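# Move the odd-colored relay into the black tray

## Task

Find the one relay among six whose button color differs from the rest, pull it out, and set it in the black parts tray. It only counts if it stays there on its own with the robot no longer holding it. None of the other relays may be left partly lifted or tilted. Anything the robot is touching at the end must not settle by more than about a fingernail's thickness once released. Nothing may be knocked or placed off the table.

## Robot and tools

Robot: one six-joint arm (waist, shoulder, elbow, forearm roll, wrist pitch, wrist roll) ending in a two-finger parallel gripper. The fingers point along the gripper's +z axis and close along its x axis. A flat block sticks out about 9 cm toward the gripper's -y side and rotates with it, so mind it near other relays. The reported end_effector_position is the point midway between the pads; fingertips extend 17.5 mm past it.

Frames: the state line is in the scene frame, origin on the table top under the arm base, +z up, +y to the left when facing +x. Positions are in metres, orientation is end_effector_quat_wxyz, velocities in m/s and rad/s. The printed position may be off, more so at long reach.

The 9-number row (used by execute_actions and move), each value in [-1, 1], in this order: dx, dy, dz, rx, ry, rz, position, force_limit, speed.
- dx, dy, dz, rx, ry, rz are an offset, not a pose. They are expressed in the gripper's own axes and measured from the gripper pose shown in the most recent result that reports it (before any such result, or for later calls within the same reply, from where the robot is when the action begins). A value of 1.0 equals 0.6 m for translation or 180 degrees for rotation; rx, ry, rz form a single rotation vector. All-zero offsets do not hold still; they pull the gripper back to that reference pose.
- position: +1 opens fully (50 mm gap), about -0.65 brings the pads together, -1 means close until something blocks the fingers.
- force_limit: pad force per finger, roughly 20 N at -1, 102 N at 0, 185 N at +1 (actual grip may be up to ~17% above).
- speed: finger gap rate, 20 mm/s at -1, 85 at 0, 150 at +1.

execute_actions: {"actions": [...], "pictures": bool}. The list holds at most one item. An empty list just reports the state. An item with "rows" (1 to 15 rows) and optional "steps" (1 to 15, default 15) runs that many 1/30 s control steps; each row lasts one step and the last row repeats to fill. Every row is an offset from the same reference pose, not from the previous row. An item with only "steps" (up to 300) is a wait counted from the last result, your reply time included. A rejected call does nothing.

move: {"target": row, "speed": m/s from 0.002 to 0.5, default 0.25; rotation up to twice that in rad/s}. Drives a straight path to the offset target over 0.5 to 10 s (longer paths are cut off at 10 s). Finger values are sent at the start. It does not stop for obstacles, may overshoot speed near a straight arm, and presses harder the faster it goes and the further the target lies past a contact. The result adds a "move:" line: done (settled near target) or off_target, moving, held, fault, plus limits (paced = pose clipped; held = some steps blocked, after which the arm may jump quickly) and the remaining distance.

wait: {"seconds": 0 to 10}. Lets time pass with nothing new sent.

zoom_image: {"camera": one of cam_head_left, cam_head_right, cam_high, cam_low, cam_wrist, "region": [x0, y0, x1, y1]} in pixels of that 504x504 image, top-left origin, region no larger than 504 by 504. Useful for comparing button colors.

finished_scene: {"scene": number of the current scene}. Replying without any tool call ends everything.

Motion limits: each step the command is clipped to within 70 mm and 16 degrees of the measured pose, so a large offset may take several actions; after an action the arm continues only to the last clipped pose. Read the result's pose and send the remainder. Position wins over orientation when both cannot be met. A "Hand target" line shows where the controller is currently driving. "pose unreachable" means the clearance check (which treats the base mount as arm) altered or blocked the command; HELD flags steps where that happened.

Gripping: close with position -1 and keep sending -1; object_status 2 confirms a grip. Codes: 0 moving, 1 blocked while opening, 2 blocked while closing, 3 reached target or pads met (likely empty). A changed position value (by 0.01 or more) is needed before new force or speed settings apply. Open before regripping more gently. Grips at force_limit -1 do not auto-reclose and can fade on an immovable off-center object. Opening in mm is about (250 - position_measured) x 0.202.

Faults and heat: if contact torque reaches a joint's limit (waist 52.2, shoulder 52.2, elbow 43.5, forearm roll 23.4, wrist pitch 16.5, wrist roll 16.5 N m, held load included) a TORQUE FAULT backs the joint off and freezes the arm for 10 s. Holding loads heats motors: MOTOR HOT appears at 65 °C, and at 80 °C an OVER-TEMPERATURE FAULT brakes the arm. The simulation keeps running while you think.

Care points: approach the chosen relay from above, grip it straight, lift vertically so neighbors are not dragged up or tilted, expect occasional brief tugs on the held part, lower it gently into the tray, open, and withdraw so nothing rests on the gripper. Avoid drops, slams, hard pushes, and anything leaving the table.

Each tool is called after "Call:" as name(argument=value, ...), one argument or row to a line, values as JSON.

## Session

Call:
execute_actions(
  actions=[],
)

Scene clock: 0.00 s of 5400.00 s.
end_effector_position=(+0.3241, +0.1807, +0.1939) position_measured=3 object_status=3 end_effector_quat_wxyz=(+0.131, +0.152, +0.974, +0.104) end_effector_velocity=(+0.001, +0.000, +0.001) end_effector_angular_velocity=(+0.000, -0.002, +0.001)
Joint positions: [ 0.221  0.079 -0.248  1.908 -0.326 -2.828]
Joint velocities: [-0.     0.001 -0.001 -0.001 -0.    -0.   ]
Joint torques (N m, as the arm reports them, + toward a larger angle): no reading
Motor temperatures (°C, as the motors report them): [32 31 34 34 36 39]
Hand target: +0.324, +0.181, +0.194; +0.131, +0.152, +0.974, +0.104

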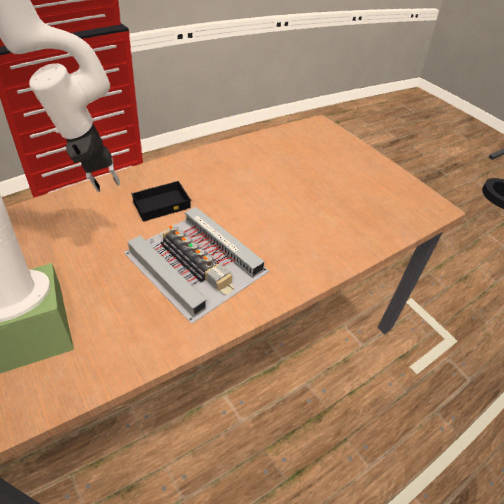

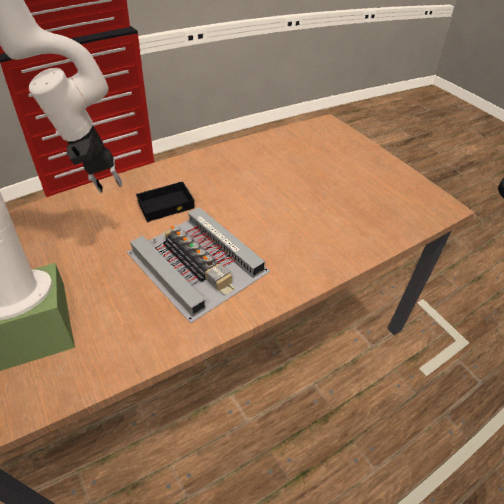

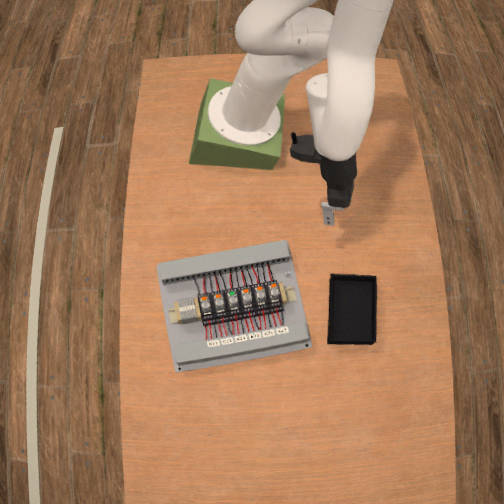

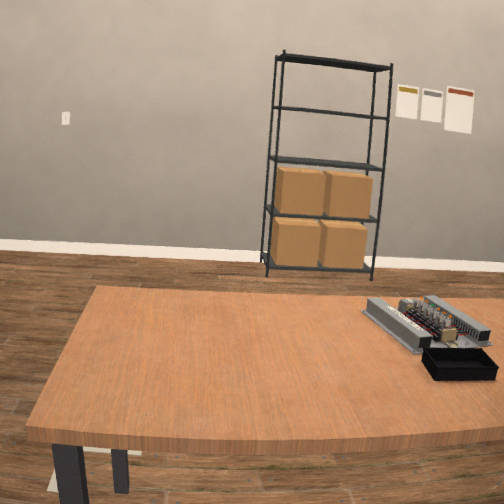

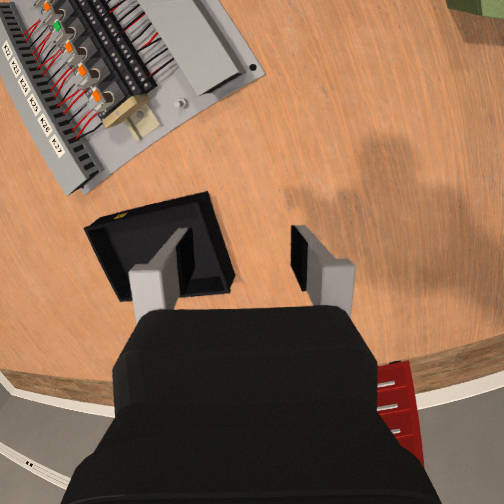

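Call:
zoom_image(
  camera="cam_high",
  region=[150, 230, 390, 380],
)

Call:
zoom_image(
  camera="cam_head_left",
  region=[110, 170, 290, 330],
)

Region (150, 230, 390, 380) of cam_high's 504x504 image, scaled by 2.100, with more detail than that image has; it fills the top 315 rows of this view, and the rest is white.

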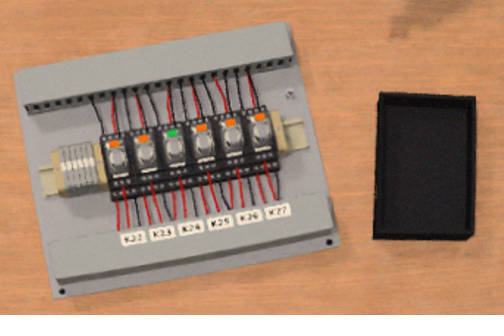

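Region (110, 170, 290, 330) of cam_head_left's 504x504 image, scaled by 2.800, with more detail than that image has.

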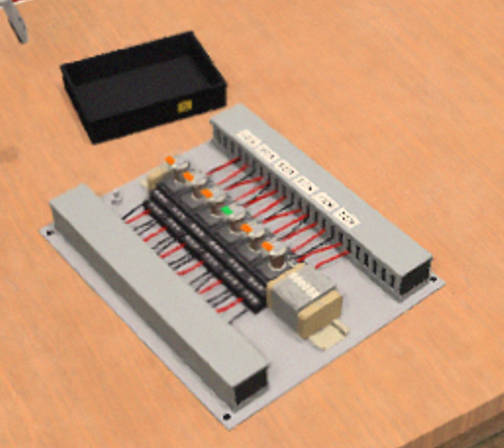

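Call:
move(
  target=[-0.333,-0.328,-0.016,0.062,0.088,-0.136,1,0,0],
)

Scene clock: 17.90 s of 5400.00 s.
end_effector_position=(+0.4533, -0.0689, +0.1999) position_measured=3 object_status=3 end_effector_quat_wxyz=(+0.002, -0.061, +0.998, -0.001) end_effector_velocity=(-0.000, -0.000, -0.000) end_effector_angular_velocity=(-0.002, +0.012, -0.004)
Joint positions: [-0.34  -0.452 -0.806  0.588 -0.466 -2.542]
Joint velocities: [ 0.003 -0.006 -0.008 -0.025 -0.008  0.03 ]
Joint torques (N m, as the arm reports them, + toward a larger angle): [-10.67  39.91 -13.05   1.61   0.46   0.05]
Motor temperatures (°C, as the motors report them): [32 31 34 34 36 39]
Hand target: +0.453, -0.069, +0.200; +0.002, -0.061, +0.998, -0.002
Off the commanded pose: 0.001 m, 0 deg.
After step 90, 13.13 s passed at rest.
move: done
camera_calibration (this result's frames):
cam_wrist: T_world_to_cam=[[-0.994531, -0.0992704, 0.0324525, 0.43703], [-0.0881203, 0.964371, 0.249446, 0.0617345], [-0.0560588, 0.245222, -0.967845, 0.387284], [0, 0, 0, 1]] pos_world=[0.46179, -0.111121, 0.345248]

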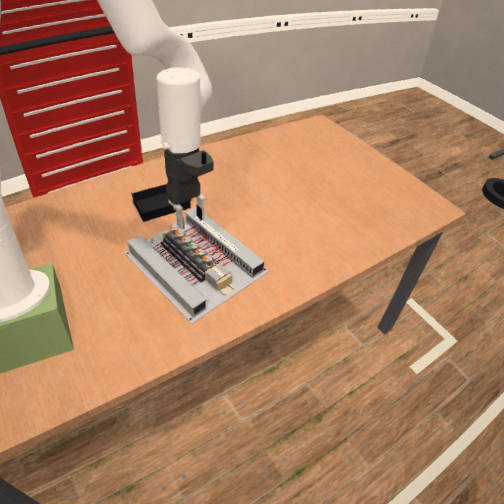

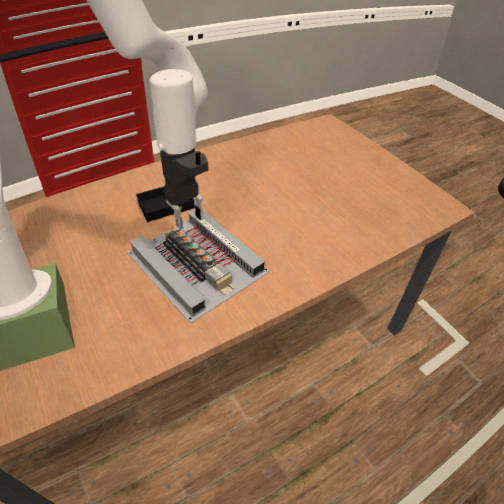

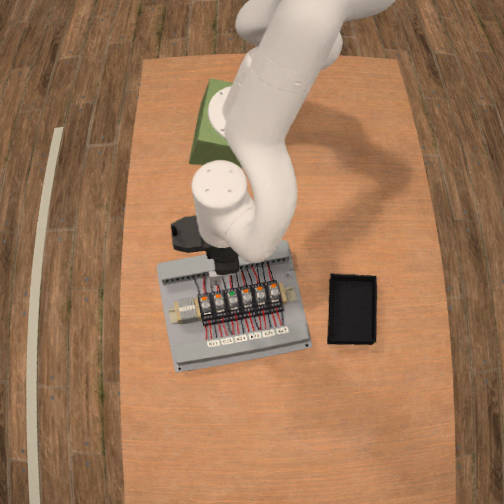

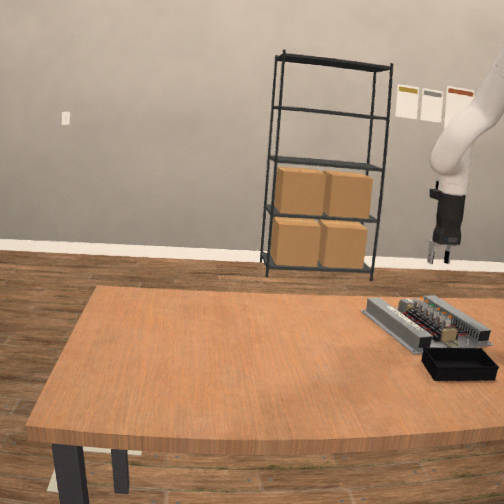

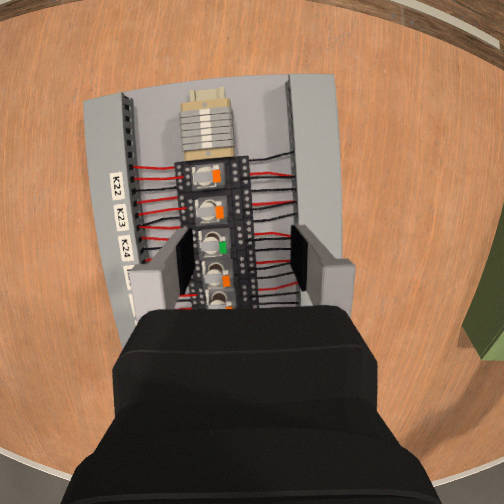

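Call:
move(
  target=[-0.05,0.041,0.11,0,0,-0.028,1,0,0],
  speed=0.1,
)

Scene clock: 25.70 s of 5400.00 s.
end_effector_position=(+0.4800, -0.0408, +0.1340) position_measured=3 object_status=3 end_effector_quat_wxyz=(+0.002, -0.105, +0.994, -0.002) end_effector_velocity=(+0.001, +0.001, -0.001) end_effector_angular_velocity=(+0.001, -0.002, +0.001)
Joint positions: [-0.236 -0.601 -0.857  0.771 -0.37  -2.721]
Joint velocities: [ 0.001 -0.003 -0.001  0.011  0.002 -0.01 ]
Joint torques (N m, as the arm reports them, + toward a larger angle): [-11.98  45.04 -12.33   1.     0.16   0.06]
Motor temperatures (°C, as the motors report them): [32 31 34 34 36 39]
Hand target: +0.480, -0.041, +0.134; +0.002, -0.105, +0.994, -0.002
Off the commanded pose: 0.000 m, 0 deg.
After step 90, 3.60 s passed at rest.
move: done
camera_calibration (this result's frames):
cam_wrist: T_world_to_cam=[[-0.981993, -0.186038, 0.032852, 0.458963], [-0.172225, 0.953059, 0.249032, 0.093441], [-0.0776393, 0.23889, -0.967938, 0.328295], [0, 0, 0, 1]] pos_world=[0.49228, -0.0820967, 0.279421]

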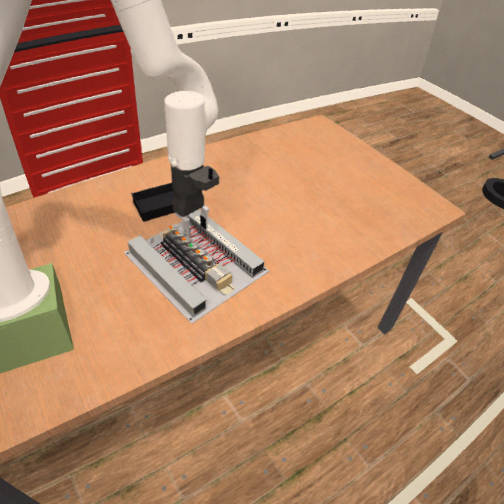

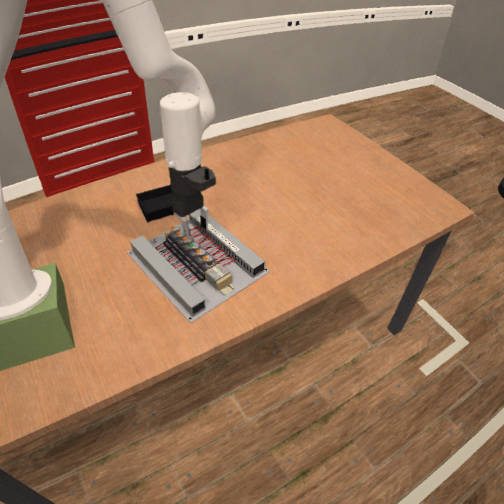

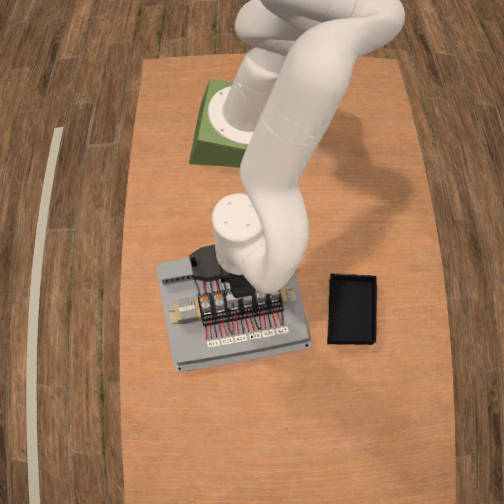

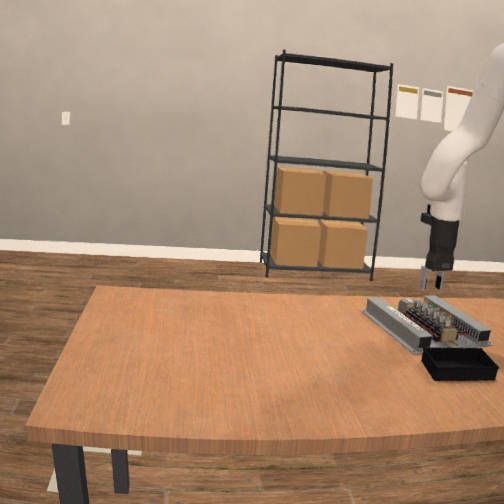

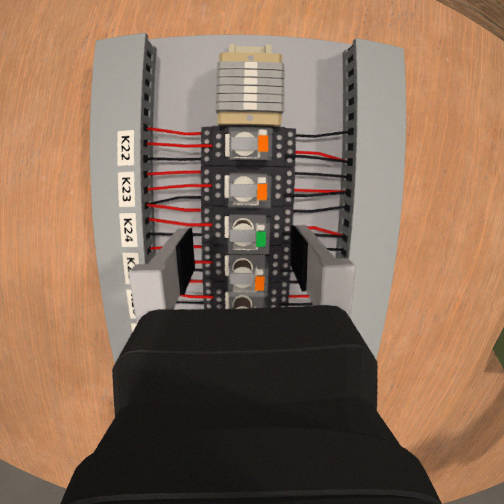

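Call:
move(
  target=[0,0,0.045,0,0,0,1,0,0],
  speed=0.05,
)

Scene clock: 32.50 s of 5400.00 s.
end_effector_position=(+0.4801, -0.0409, +0.1072) position_measured=3 object_status=3 end_effector_quat_wxyz=(+0.002, -0.105, +0.994, -0.002) end_effector_velocity=(+0.000, -0.000, -0.001) end_effector_angular_velocity=(+0.001, -0.002, +0.002)
Joint positions: [-0.221 -0.661 -0.866  0.879 -0.333 -2.821]
Joint velocities: [ 0.    -0.003  0.     0.012  0.002 -0.014]
Joint torques (N m, as the arm reports them, + toward a larger angle): [-10.83  45.14 -11.15  -0.63   0.17   0.17]
Motor temperatures (°C, as the motors report them): [32 31 34 34 36 39]
Hand target: +0.480, -0.041, +0.107; +0.002, -0.105, +0.994, -0.002
Off the commanded pose: 0.000 m, 0 deg.
After step 90, 2.90 s passed at rest.
move: done
camera_calibration (this result's frames):
cam_wrist: T_world_to_cam=[[-0.981986, -0.18602, 0.033165, 0.459837], [-0.172151, 0.953134, 0.248797, 0.100209], [-0.0778917, 0.238605, -0.967988, 0.302433], [0, 0, 0, 1]] pos_world=[0.492362, -0.0821365, 0.25257]

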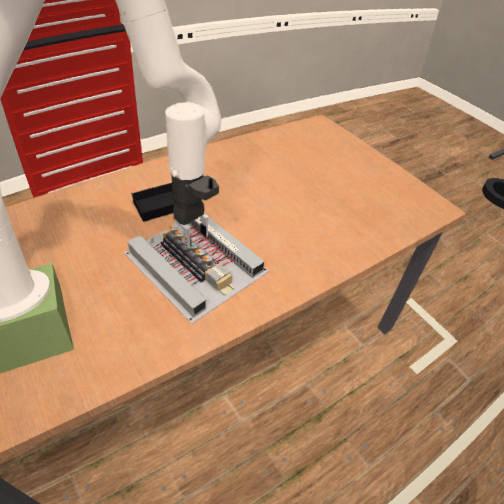

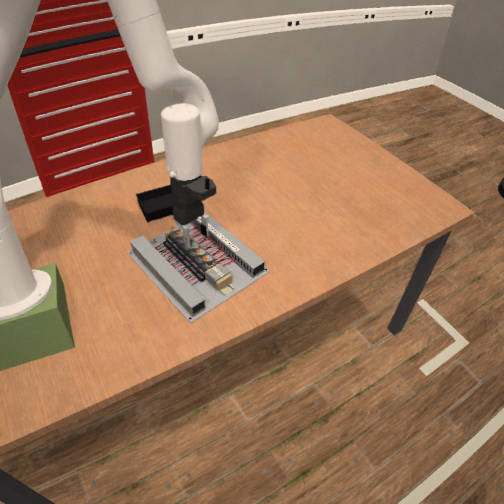

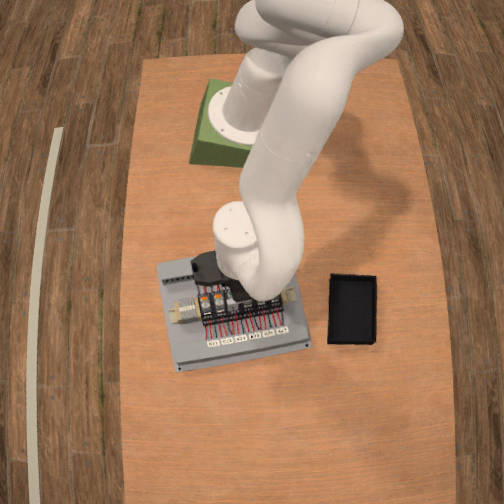

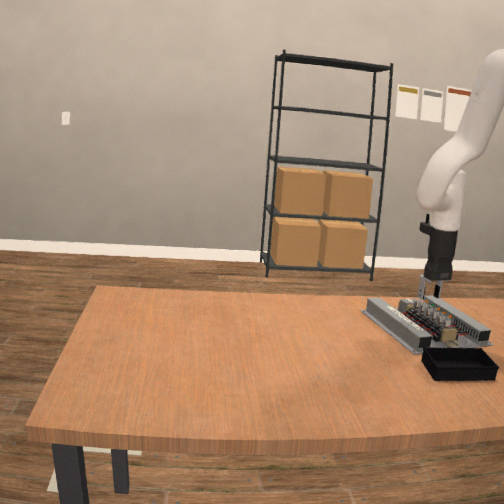

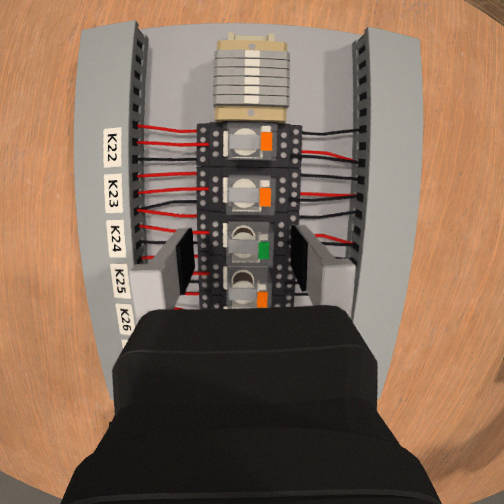

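Call:
move(
  target=[0.002,0.003,0.04,0,0,0,0.6,0,0],
  speed=0.04,
)

Scene clock: 37.33 s of 5400.00 s.
end_effector_position=(+0.4786, -0.0395, +0.0833) position_measured=63 object_status=3 end_effector_quat_wxyz=(+0.002, -0.105, +0.994, -0.002) end_effector_velocity=(-0.000, -0.000, -0.002) end_effector_angular_velocity=(+0.001, -0.002, +0.000)
Joint positions: [-0.206 -0.712 -0.873  0.997 -0.304 -2.929]
Joint velocities: [ 0.    -0.003  0.001  0.02   0.002 -0.02 ]
Joint torques (N m, as the arm reports them, + toward a larger angle): [-12.69  47.56 -11.38   1.87   0.48   0.28]
Motor temperatures (°C, as the motors report them): [32 31 34 34 36 39]
Hand target: +0.479, -0.039, +0.083; +0.002, -0.105, +0.994, -0.002
Off the commanded pose: 0.000 m, 0 deg.
After step 90, 0.90 s passed at rest.
move: done
camera_calibration (this result's frames):
cam_wrist: T_world_to_cam=[[-0.981979, -0.185971, 0.0336485, 0.45935], [-0.172004, 0.953209, 0.24861, 0.104472], [-0.0783084, 0.238342, -0.968019, 0.279072], [0, 0, 0, 1]] pos_world=[0.490895, -0.0806721, 0.228718]

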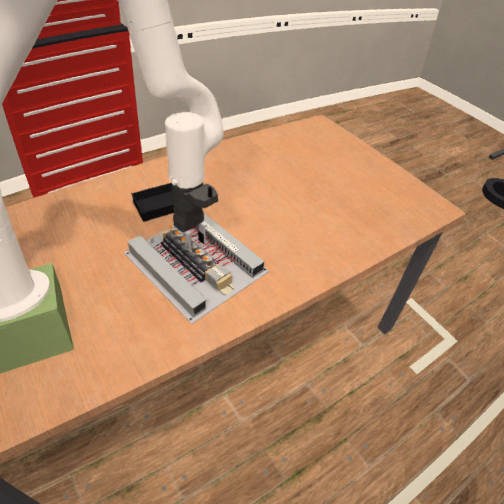

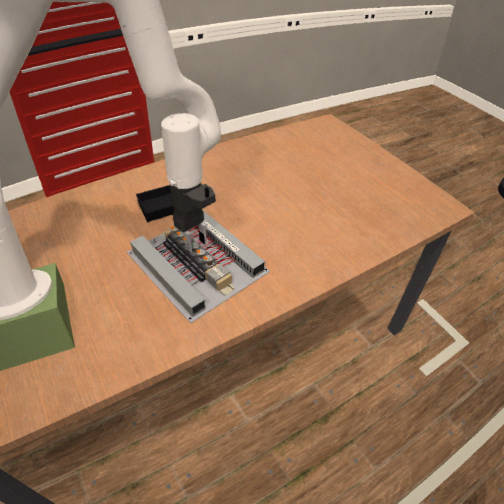

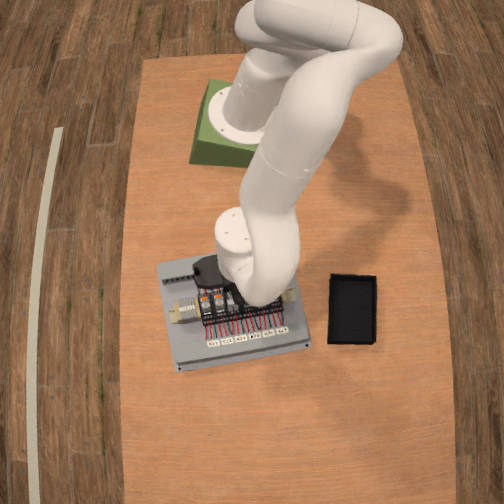

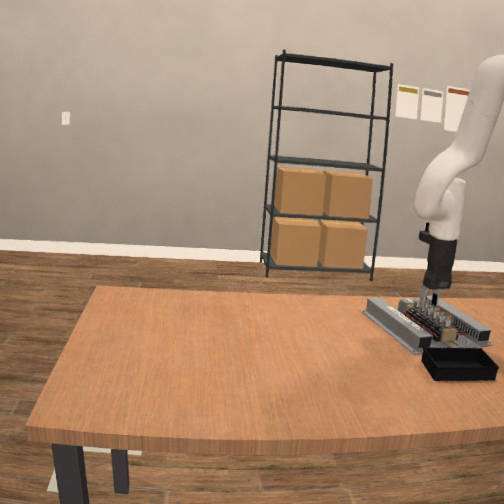

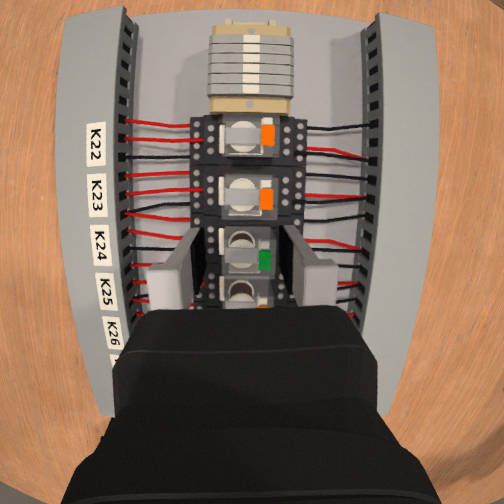

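Call:
move(
  target=[0.002,0,0.04,0,0,0,0.6,0,0],
  speed=0.02,
)

Call:
zoom_image(
  camera="cam_head_left",
  region=[130, 180, 270, 300],
)

Scene clock: 43.03 s of 5400.00 s.
end_effector_position=(+0.4774, -0.0398, +0.0594) position_measured=63 object_status=3 end_effector_quat_wxyz=(+0.001, -0.105, +0.994, -0.002) end_effector_velocity=(+0.001, +0.000, -0.000) end_effector_angular_velocity=(+0.000, -0.004, -0.000)
Joint positions: [-0.194 -0.767 -0.885  1.127 -0.282 -3.053]
Joint velocities: [ 0.    -0.    -0.     0.015  0.001 -0.014]
Joint torques (N m, as the arm reports them, + toward a larger angle): [-12.34  44.39  -9.48   1.39   0.16   0.04]
Motor temperatures (°C, as the motors report them): [32 32 34 34 36 39]
Hand target: +0.477, -0.040, +0.059; +0.001, -0.105, +0.994, -0.002
Off the commanded pose: 0.000 m, 0 deg.
After step 90, 1.20 s passed at rest.
move: done
camera_calibration (this result's frames):
cam_wrist: T_world_to_cam=[[-0.981969, -0.185935, 0.0341318, 0.458887], [-0.171861, 0.95326, 0.248514, 0.110453], [-0.0787439, 0.238168, -0.968027, 0.256106], [0, 0, 0, 1]] pos_world=[0.489762, -0.0809632, 0.204806]

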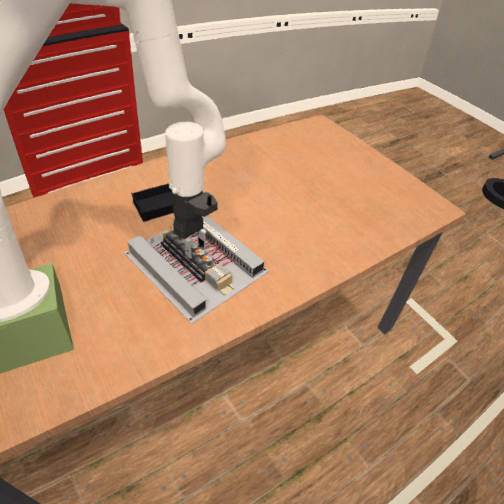

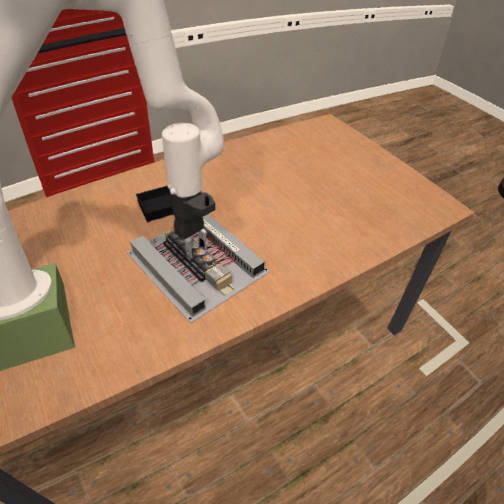

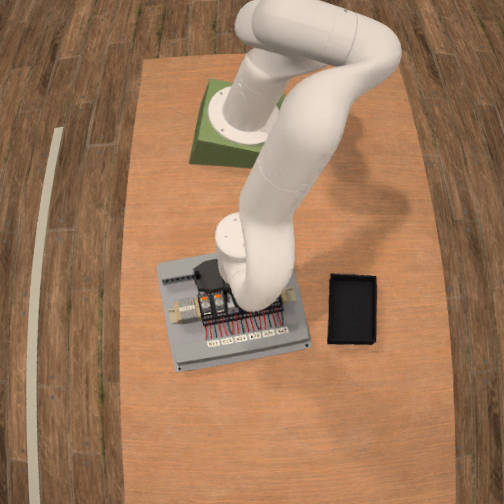

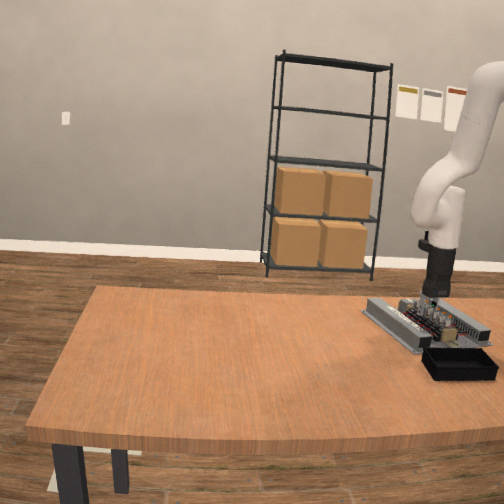

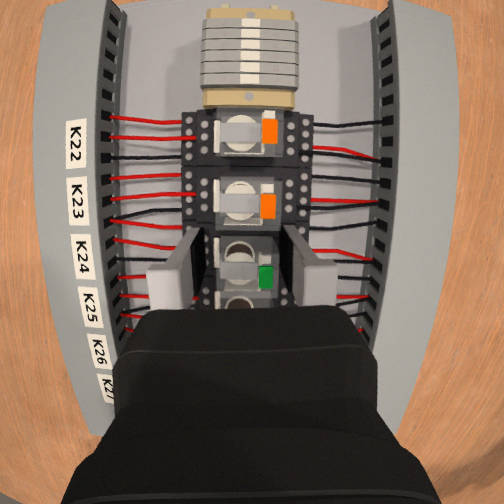

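Region (130, 180, 270, 300) of cam_head_left's 504x504 image, scaled by 3.600, with more detail than that image has; it fills the top 432 rows of this view, and the rest is white.

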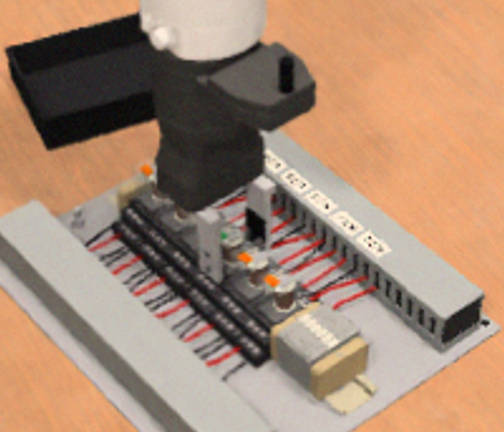

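Call:
move(
  target=[0,0.005,0.005,0,0,0,0.6,0,0],
  speed=0.02,
)

Call:
move(
  target=[0,0,0,0,0,0,-1,-0.3,-0.5],
)

Call:
move(
  target=[0,0,-0.03,0,0,0,-1,-0.3,-0.5],
  speed=0.02,
)

Scene clock: 49.03 s of 5400.00 s.
end_effector_position=(+0.4767, -0.0369, +0.0565) position_measured=63 object_status=3 end_effector_quat_wxyz=(+0.001, -0.105, +0.995, -0.002) end_effector_velocity=(-0.002, +0.001, -0.002) end_effector_angular_velocity=(+0.001, +0.002, -0.002)
Joint positions: [-0.187 -0.771 -0.884  1.15  -0.279 -3.069]
Joint velocities: [ 0.001 -0.003  0.002  0.01   0.001 -0.008]
Joint torques (N m, as the arm reports them, + toward a larger angle): [-10.41  47.29  -9.4    1.28   0.38   0.12]
Motor temperatures (°C, as the motors report them): [32 32 35 34 36 39]
Hand target: +0.477, -0.037, +0.056; +0.001, -0.105, +0.994, -0.002
Off the commanded pose: 0.000 m, 0 deg.
After step 90, 2.30 s passed at rest.
move: done
camera_calibration (this result's frames):
cam_wrist: T_world_to_cam=[[-0.981967, -0.185918, 0.0342774, 0.458895], [-0.171808, 0.953263, 0.248538, 0.108305], [-0.0788831, 0.238167, -0.968015, 0.252581], [0, 0, 0, 1]] pos_world=[0.489151, -0.0780829, 0.201854]

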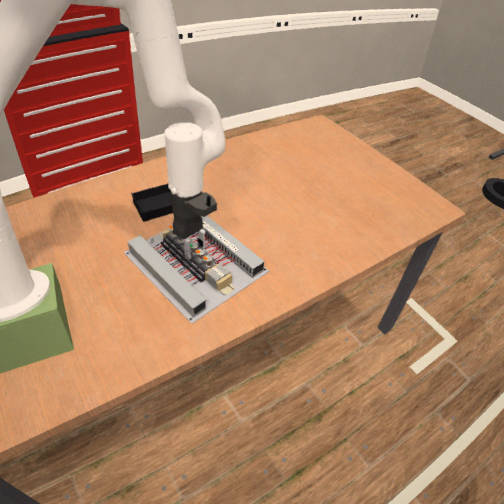

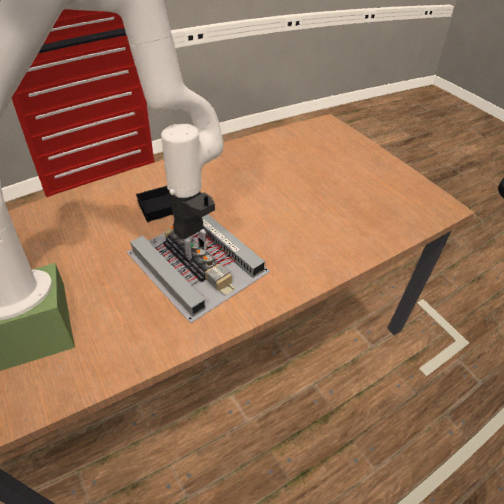

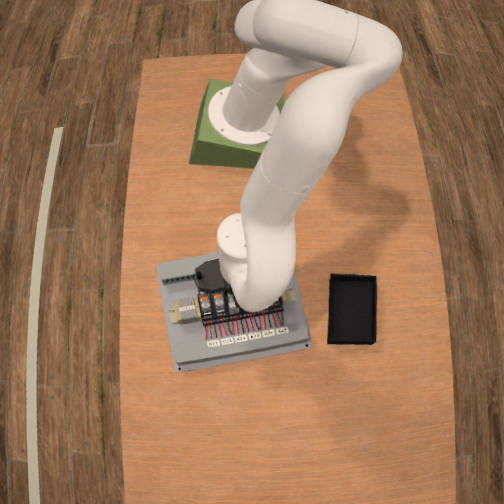

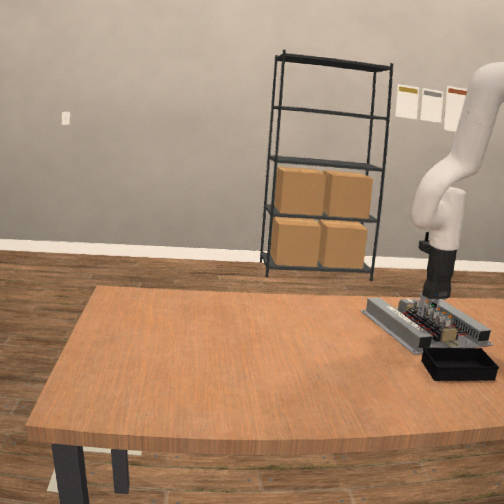

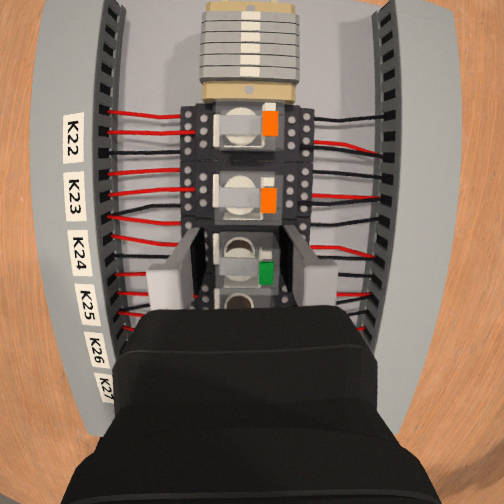

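Scene clock: 49.53 s of 5400.00 s.
end_effector_position=(+0.4756, -0.0372, +0.0562) position_measured=117 object_status=2 end_effector_quat_wxyz=(+0.001, -0.104, +0.995, -0.002) end_effector_velocity=(+0.001, +0.000, -0.000) end_effector_angular_velocity=(+0.001, -0.001, +0.003)
Joint positions: [-0.187 -0.771 -0.882  1.149 -0.279 -3.069]
Joint velocities: [ 0.001 -0.001 -0.002  0.    -0.001 -0.002]
Joint torques (N m, as the arm reports them, + toward a larger angle): [ -5.08  49.71 -18.28   1.81  -0.78  -0.56]
Motor temperatures (°C, as the motors report them): [32 32 35 34 36 39]
Hand target: +0.477, -0.037, +0.056; +0.001, -0.105, +0.995, -0.002
Off the commanded pose: 0.001 m, 0 deg.
move: done
camera_calibration (this result's frames):
cam_wrist: T_world_to_cam=[[-0.982121, -0.184834, 0.0356969, 0.457802], [-0.170425, 0.95354, 0.248428, 0.107809], [-0.0799564, 0.237903, -0.967992, 0.2528], [0, 0, 0, 1]] pos_world=[0.488203, -0.0783246, 0.201583]

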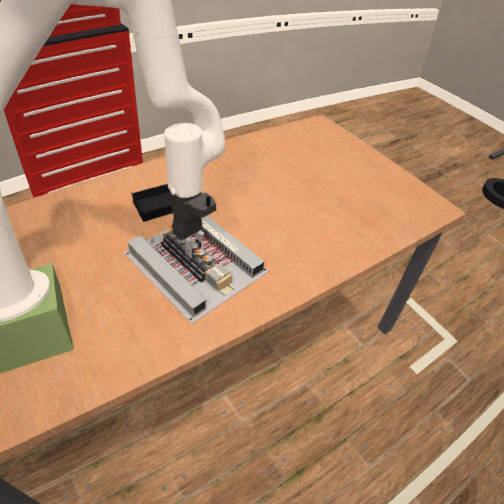

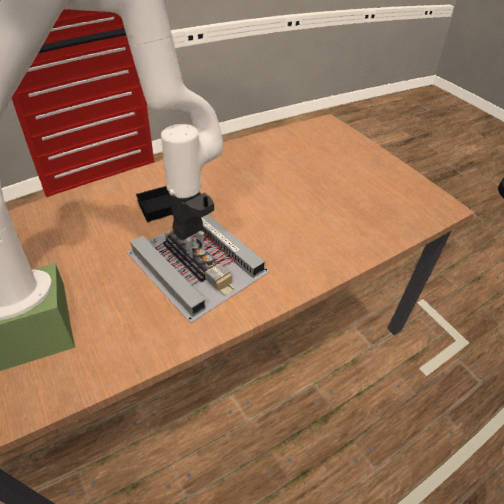

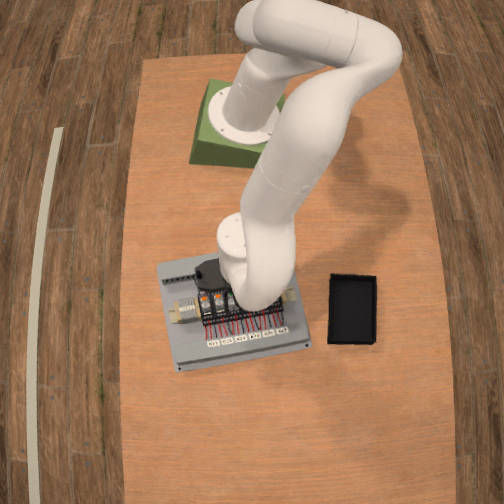

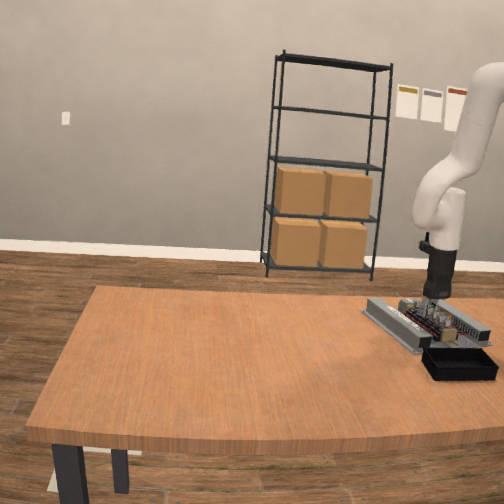

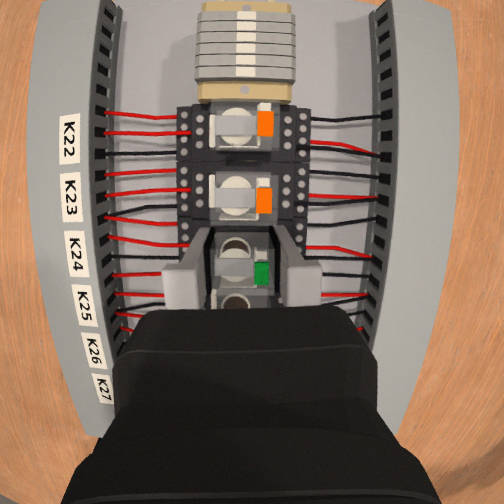

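Scene clock: 50.73 s of 5400.00 s.
end_effector_position=(+0.4757, -0.0371, +0.0741) position_measured=117 object_status=2 end_effector_quat_wxyz=(+0.001, -0.104, +0.995, -0.002) end_effector_velocity=(-0.000, +0.000, +0.001) end_effector_angular_velocity=(-0.000, +0.002, -0.001)
Joint positions: [-0.197 -0.729 -0.87   1.051 -0.293 -2.977]
Joint velocities: [-0.     0.002  0.    -0.012 -0.002  0.013]
Joint torques (N m, as the arm reports them, + toward a larger angle): [-12.89  44.03 -10.44   1.16   0.52  -0.24]
Motor temperatures (°C, as the motors report them): [32 32 35 34 36 39]
Hand target: +0.476, -0.037, +0.074; +0.001, -0.104, +0.995, -0.002
Off the commanded pose: 0.000 m, 0 deg.
move: done
camera_calibration (this result's frames):
cam_wrist: T_world_to_cam=[[-0.98213, -0.184862, 0.0353193, 0.457252], [-0.170538, 0.953506, 0.248481, 0.103371], [-0.0796118, 0.238018, -0.967993, 0.269971], [0, 0, 0, 1]] pos_world=[0.488202, -0.0782947, 0.219494]

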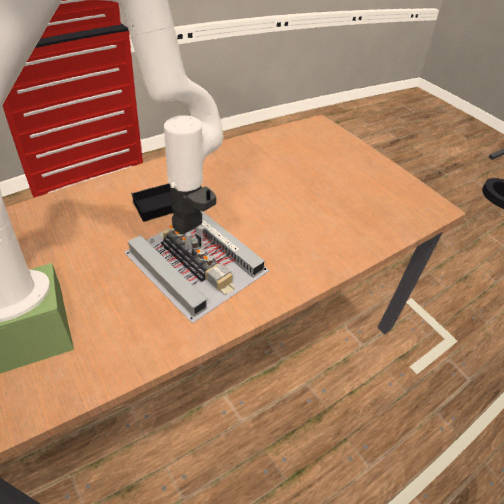

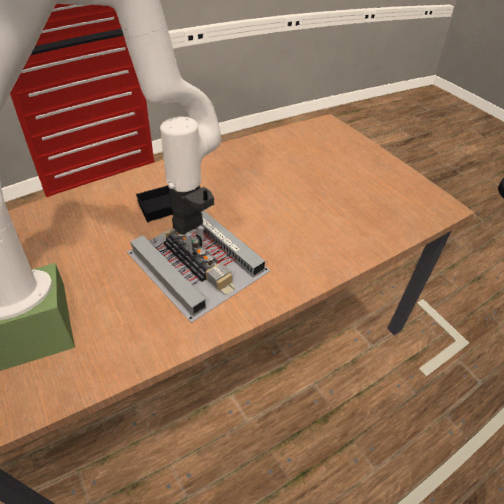

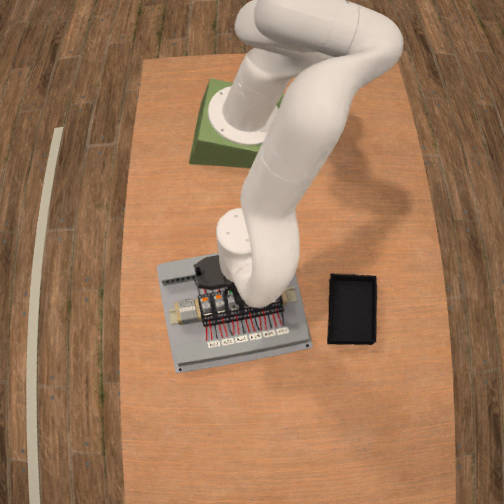

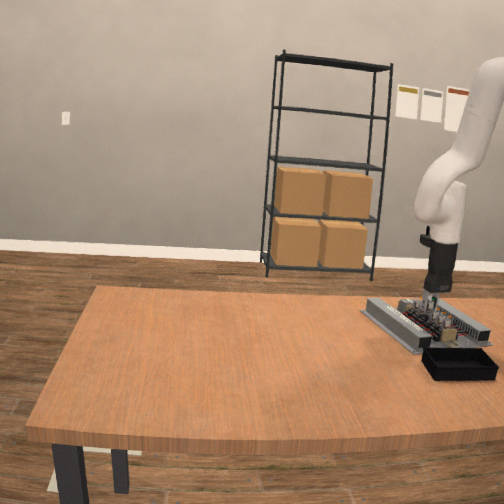

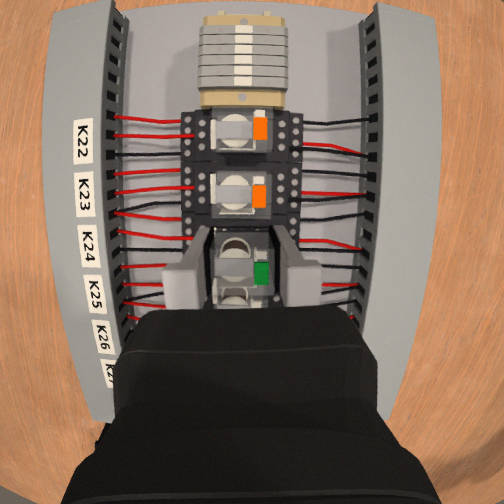

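Call:
move(
  target=[0,0,-0.09,0,0,0,-1,-0.3,-0.5],
  speed=0.08,
)

Call:
move(
  target=[-0.099,0.425,0,0,0,0,-1,-0.3,-0.5],
  speed=0.2,
)

Scene clock: 57.47 s of 5400.00 s.
end_effector_position=(+0.4758, -0.0371, +0.1280) position_measured=117 object_status=2 end_effector_quat_wxyz=(+0.001, -0.104, +0.995, -0.002) end_effector_velocity=(-0.000, +0.001, +0.001) end_effector_angular_velocity=(+0.002, +0.004, -0.001)
Joint positions: [-0.226 -0.606 -0.845  0.801 -0.357 -2.743]
Joint velocities: [ 0.001  0.001 -0.002 -0.013 -0.006  0.014]
Joint torques (N m, as the arm reports them, + toward a larger angle): [-10.38  45.23 -11.65   1.62   0.16  -0.14]
Motor temperatures (°C, as the motors report them): [32 32 35 34 36 39]
Hand target: +0.476, -0.037, +0.128; +0.001, -0.104, +0.995, -0.002
Off the commanded pose: 0.000 m, 0 deg.
After step 90, 2.63 s passed at rest.
move: done
camera_calibration (this result's frames):
cam_wrist: T_world_to_cam=[[-0.982165, -0.184823, 0.0345296, 0.455602], [-0.170686, 0.953468, 0.248527, 0.0899965], [-0.0788563, 0.2382, -0.968009, 0.321754], [0, 0, 0, 1]] pos_world=[0.48821, -0.0782449, 0.273363]

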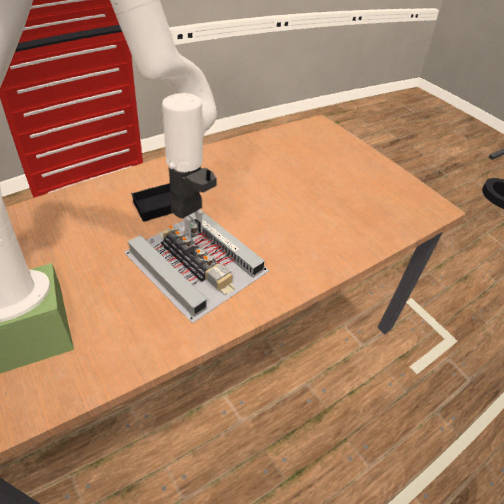

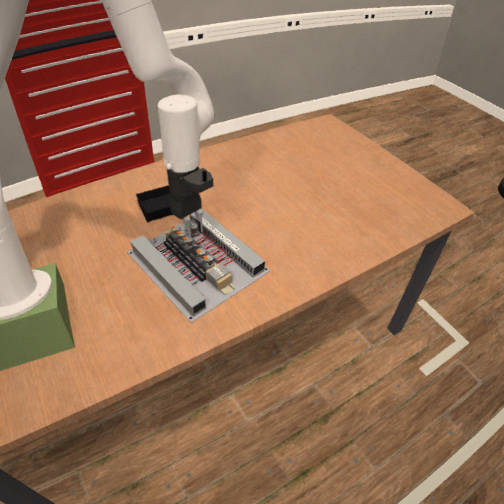

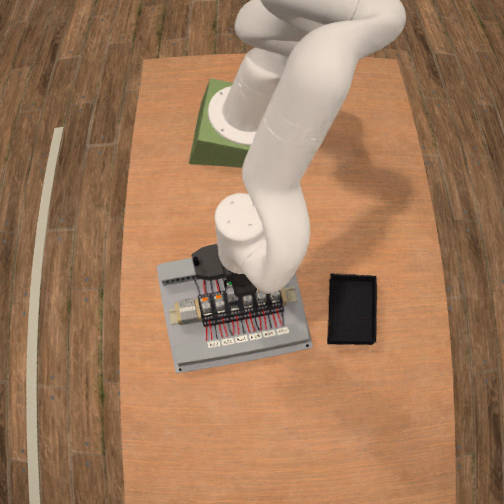

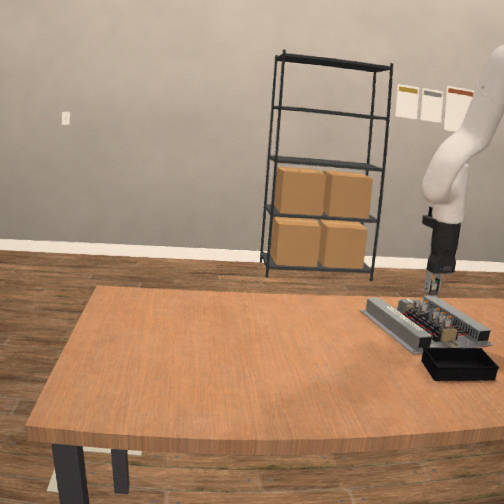

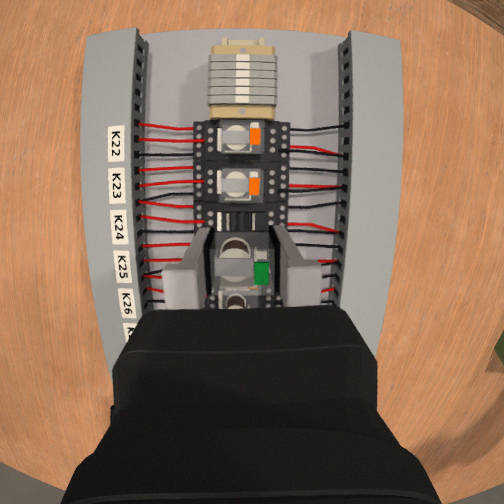

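Scene clock: 59.27 s of 5400.00 s.
end_effector_position=(+0.4804, +0.2255, +0.1276) position_measured=117 object_status=2 end_effector_quat_wxyz=(+0.002, -0.104, +0.995, -0.000) end_effector_velocity=(-0.000, +0.002, +0.000) end_effector_angular_velocity=(-0.007, +0.005, -0.001)
Joint positions: [ 0.306 -0.5   -0.9    0.701 -0.359 -2.095]
Joint velocities: [ 0.007 -0.002 -0.007 -0.032 -0.005  0.038]
Joint torques (N m, as the arm reports them, + toward a larger angle): [ -9.04  42.75 -12.28   1.14   0.47   0.  ]
Motor temperatures (°C, as the motors report them): [32 32 35 34 36 39]
Hand target: +0.480, +0.226, +0.128; +0.002, -0.104, +0.995, -0.000
Off the commanded pose: 0.001 m, 0 deg.
move: done
camera_calibration (this result's frames):
cam_wrist: T_world_to_cam=[[-0.982243, -0.184705, 0.0328938, 0.508843], [-0.17069, 0.952576, 0.251919, -0.159722], [-0.0778646, 0.241832, -0.967189, 0.257785], [0, 0, 0, 1]] pos_world=[0.492617, 0.183793, 0.272826]

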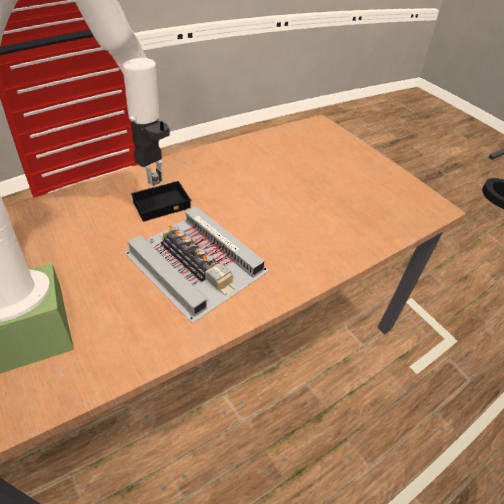

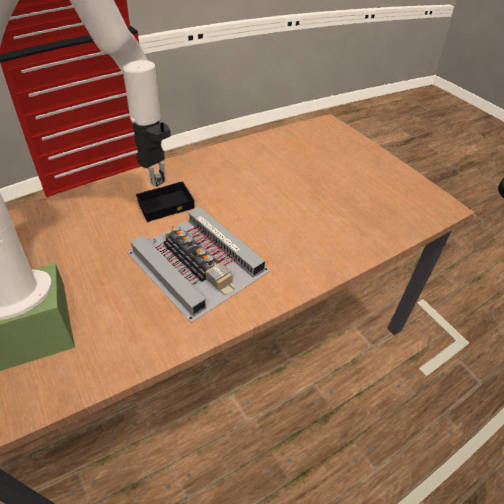

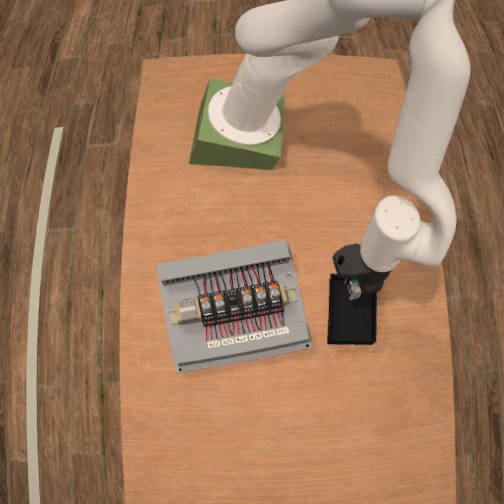

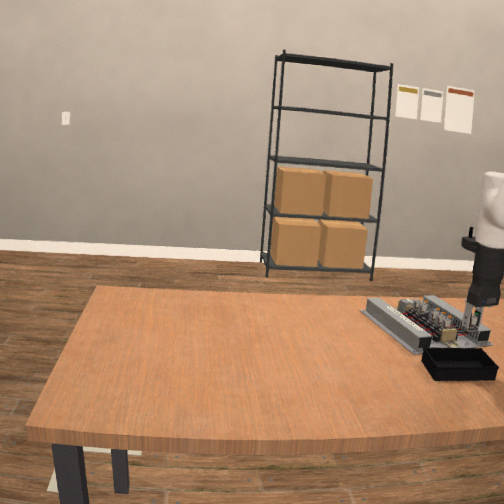

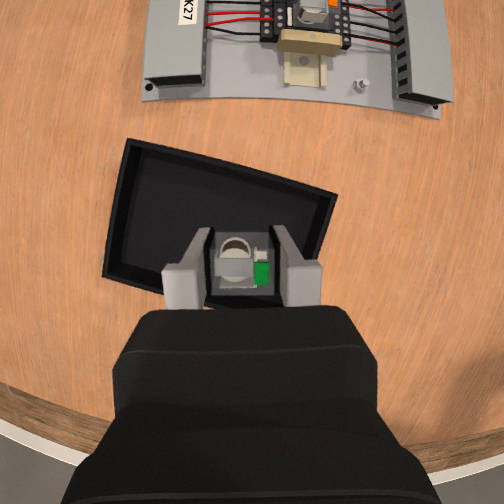

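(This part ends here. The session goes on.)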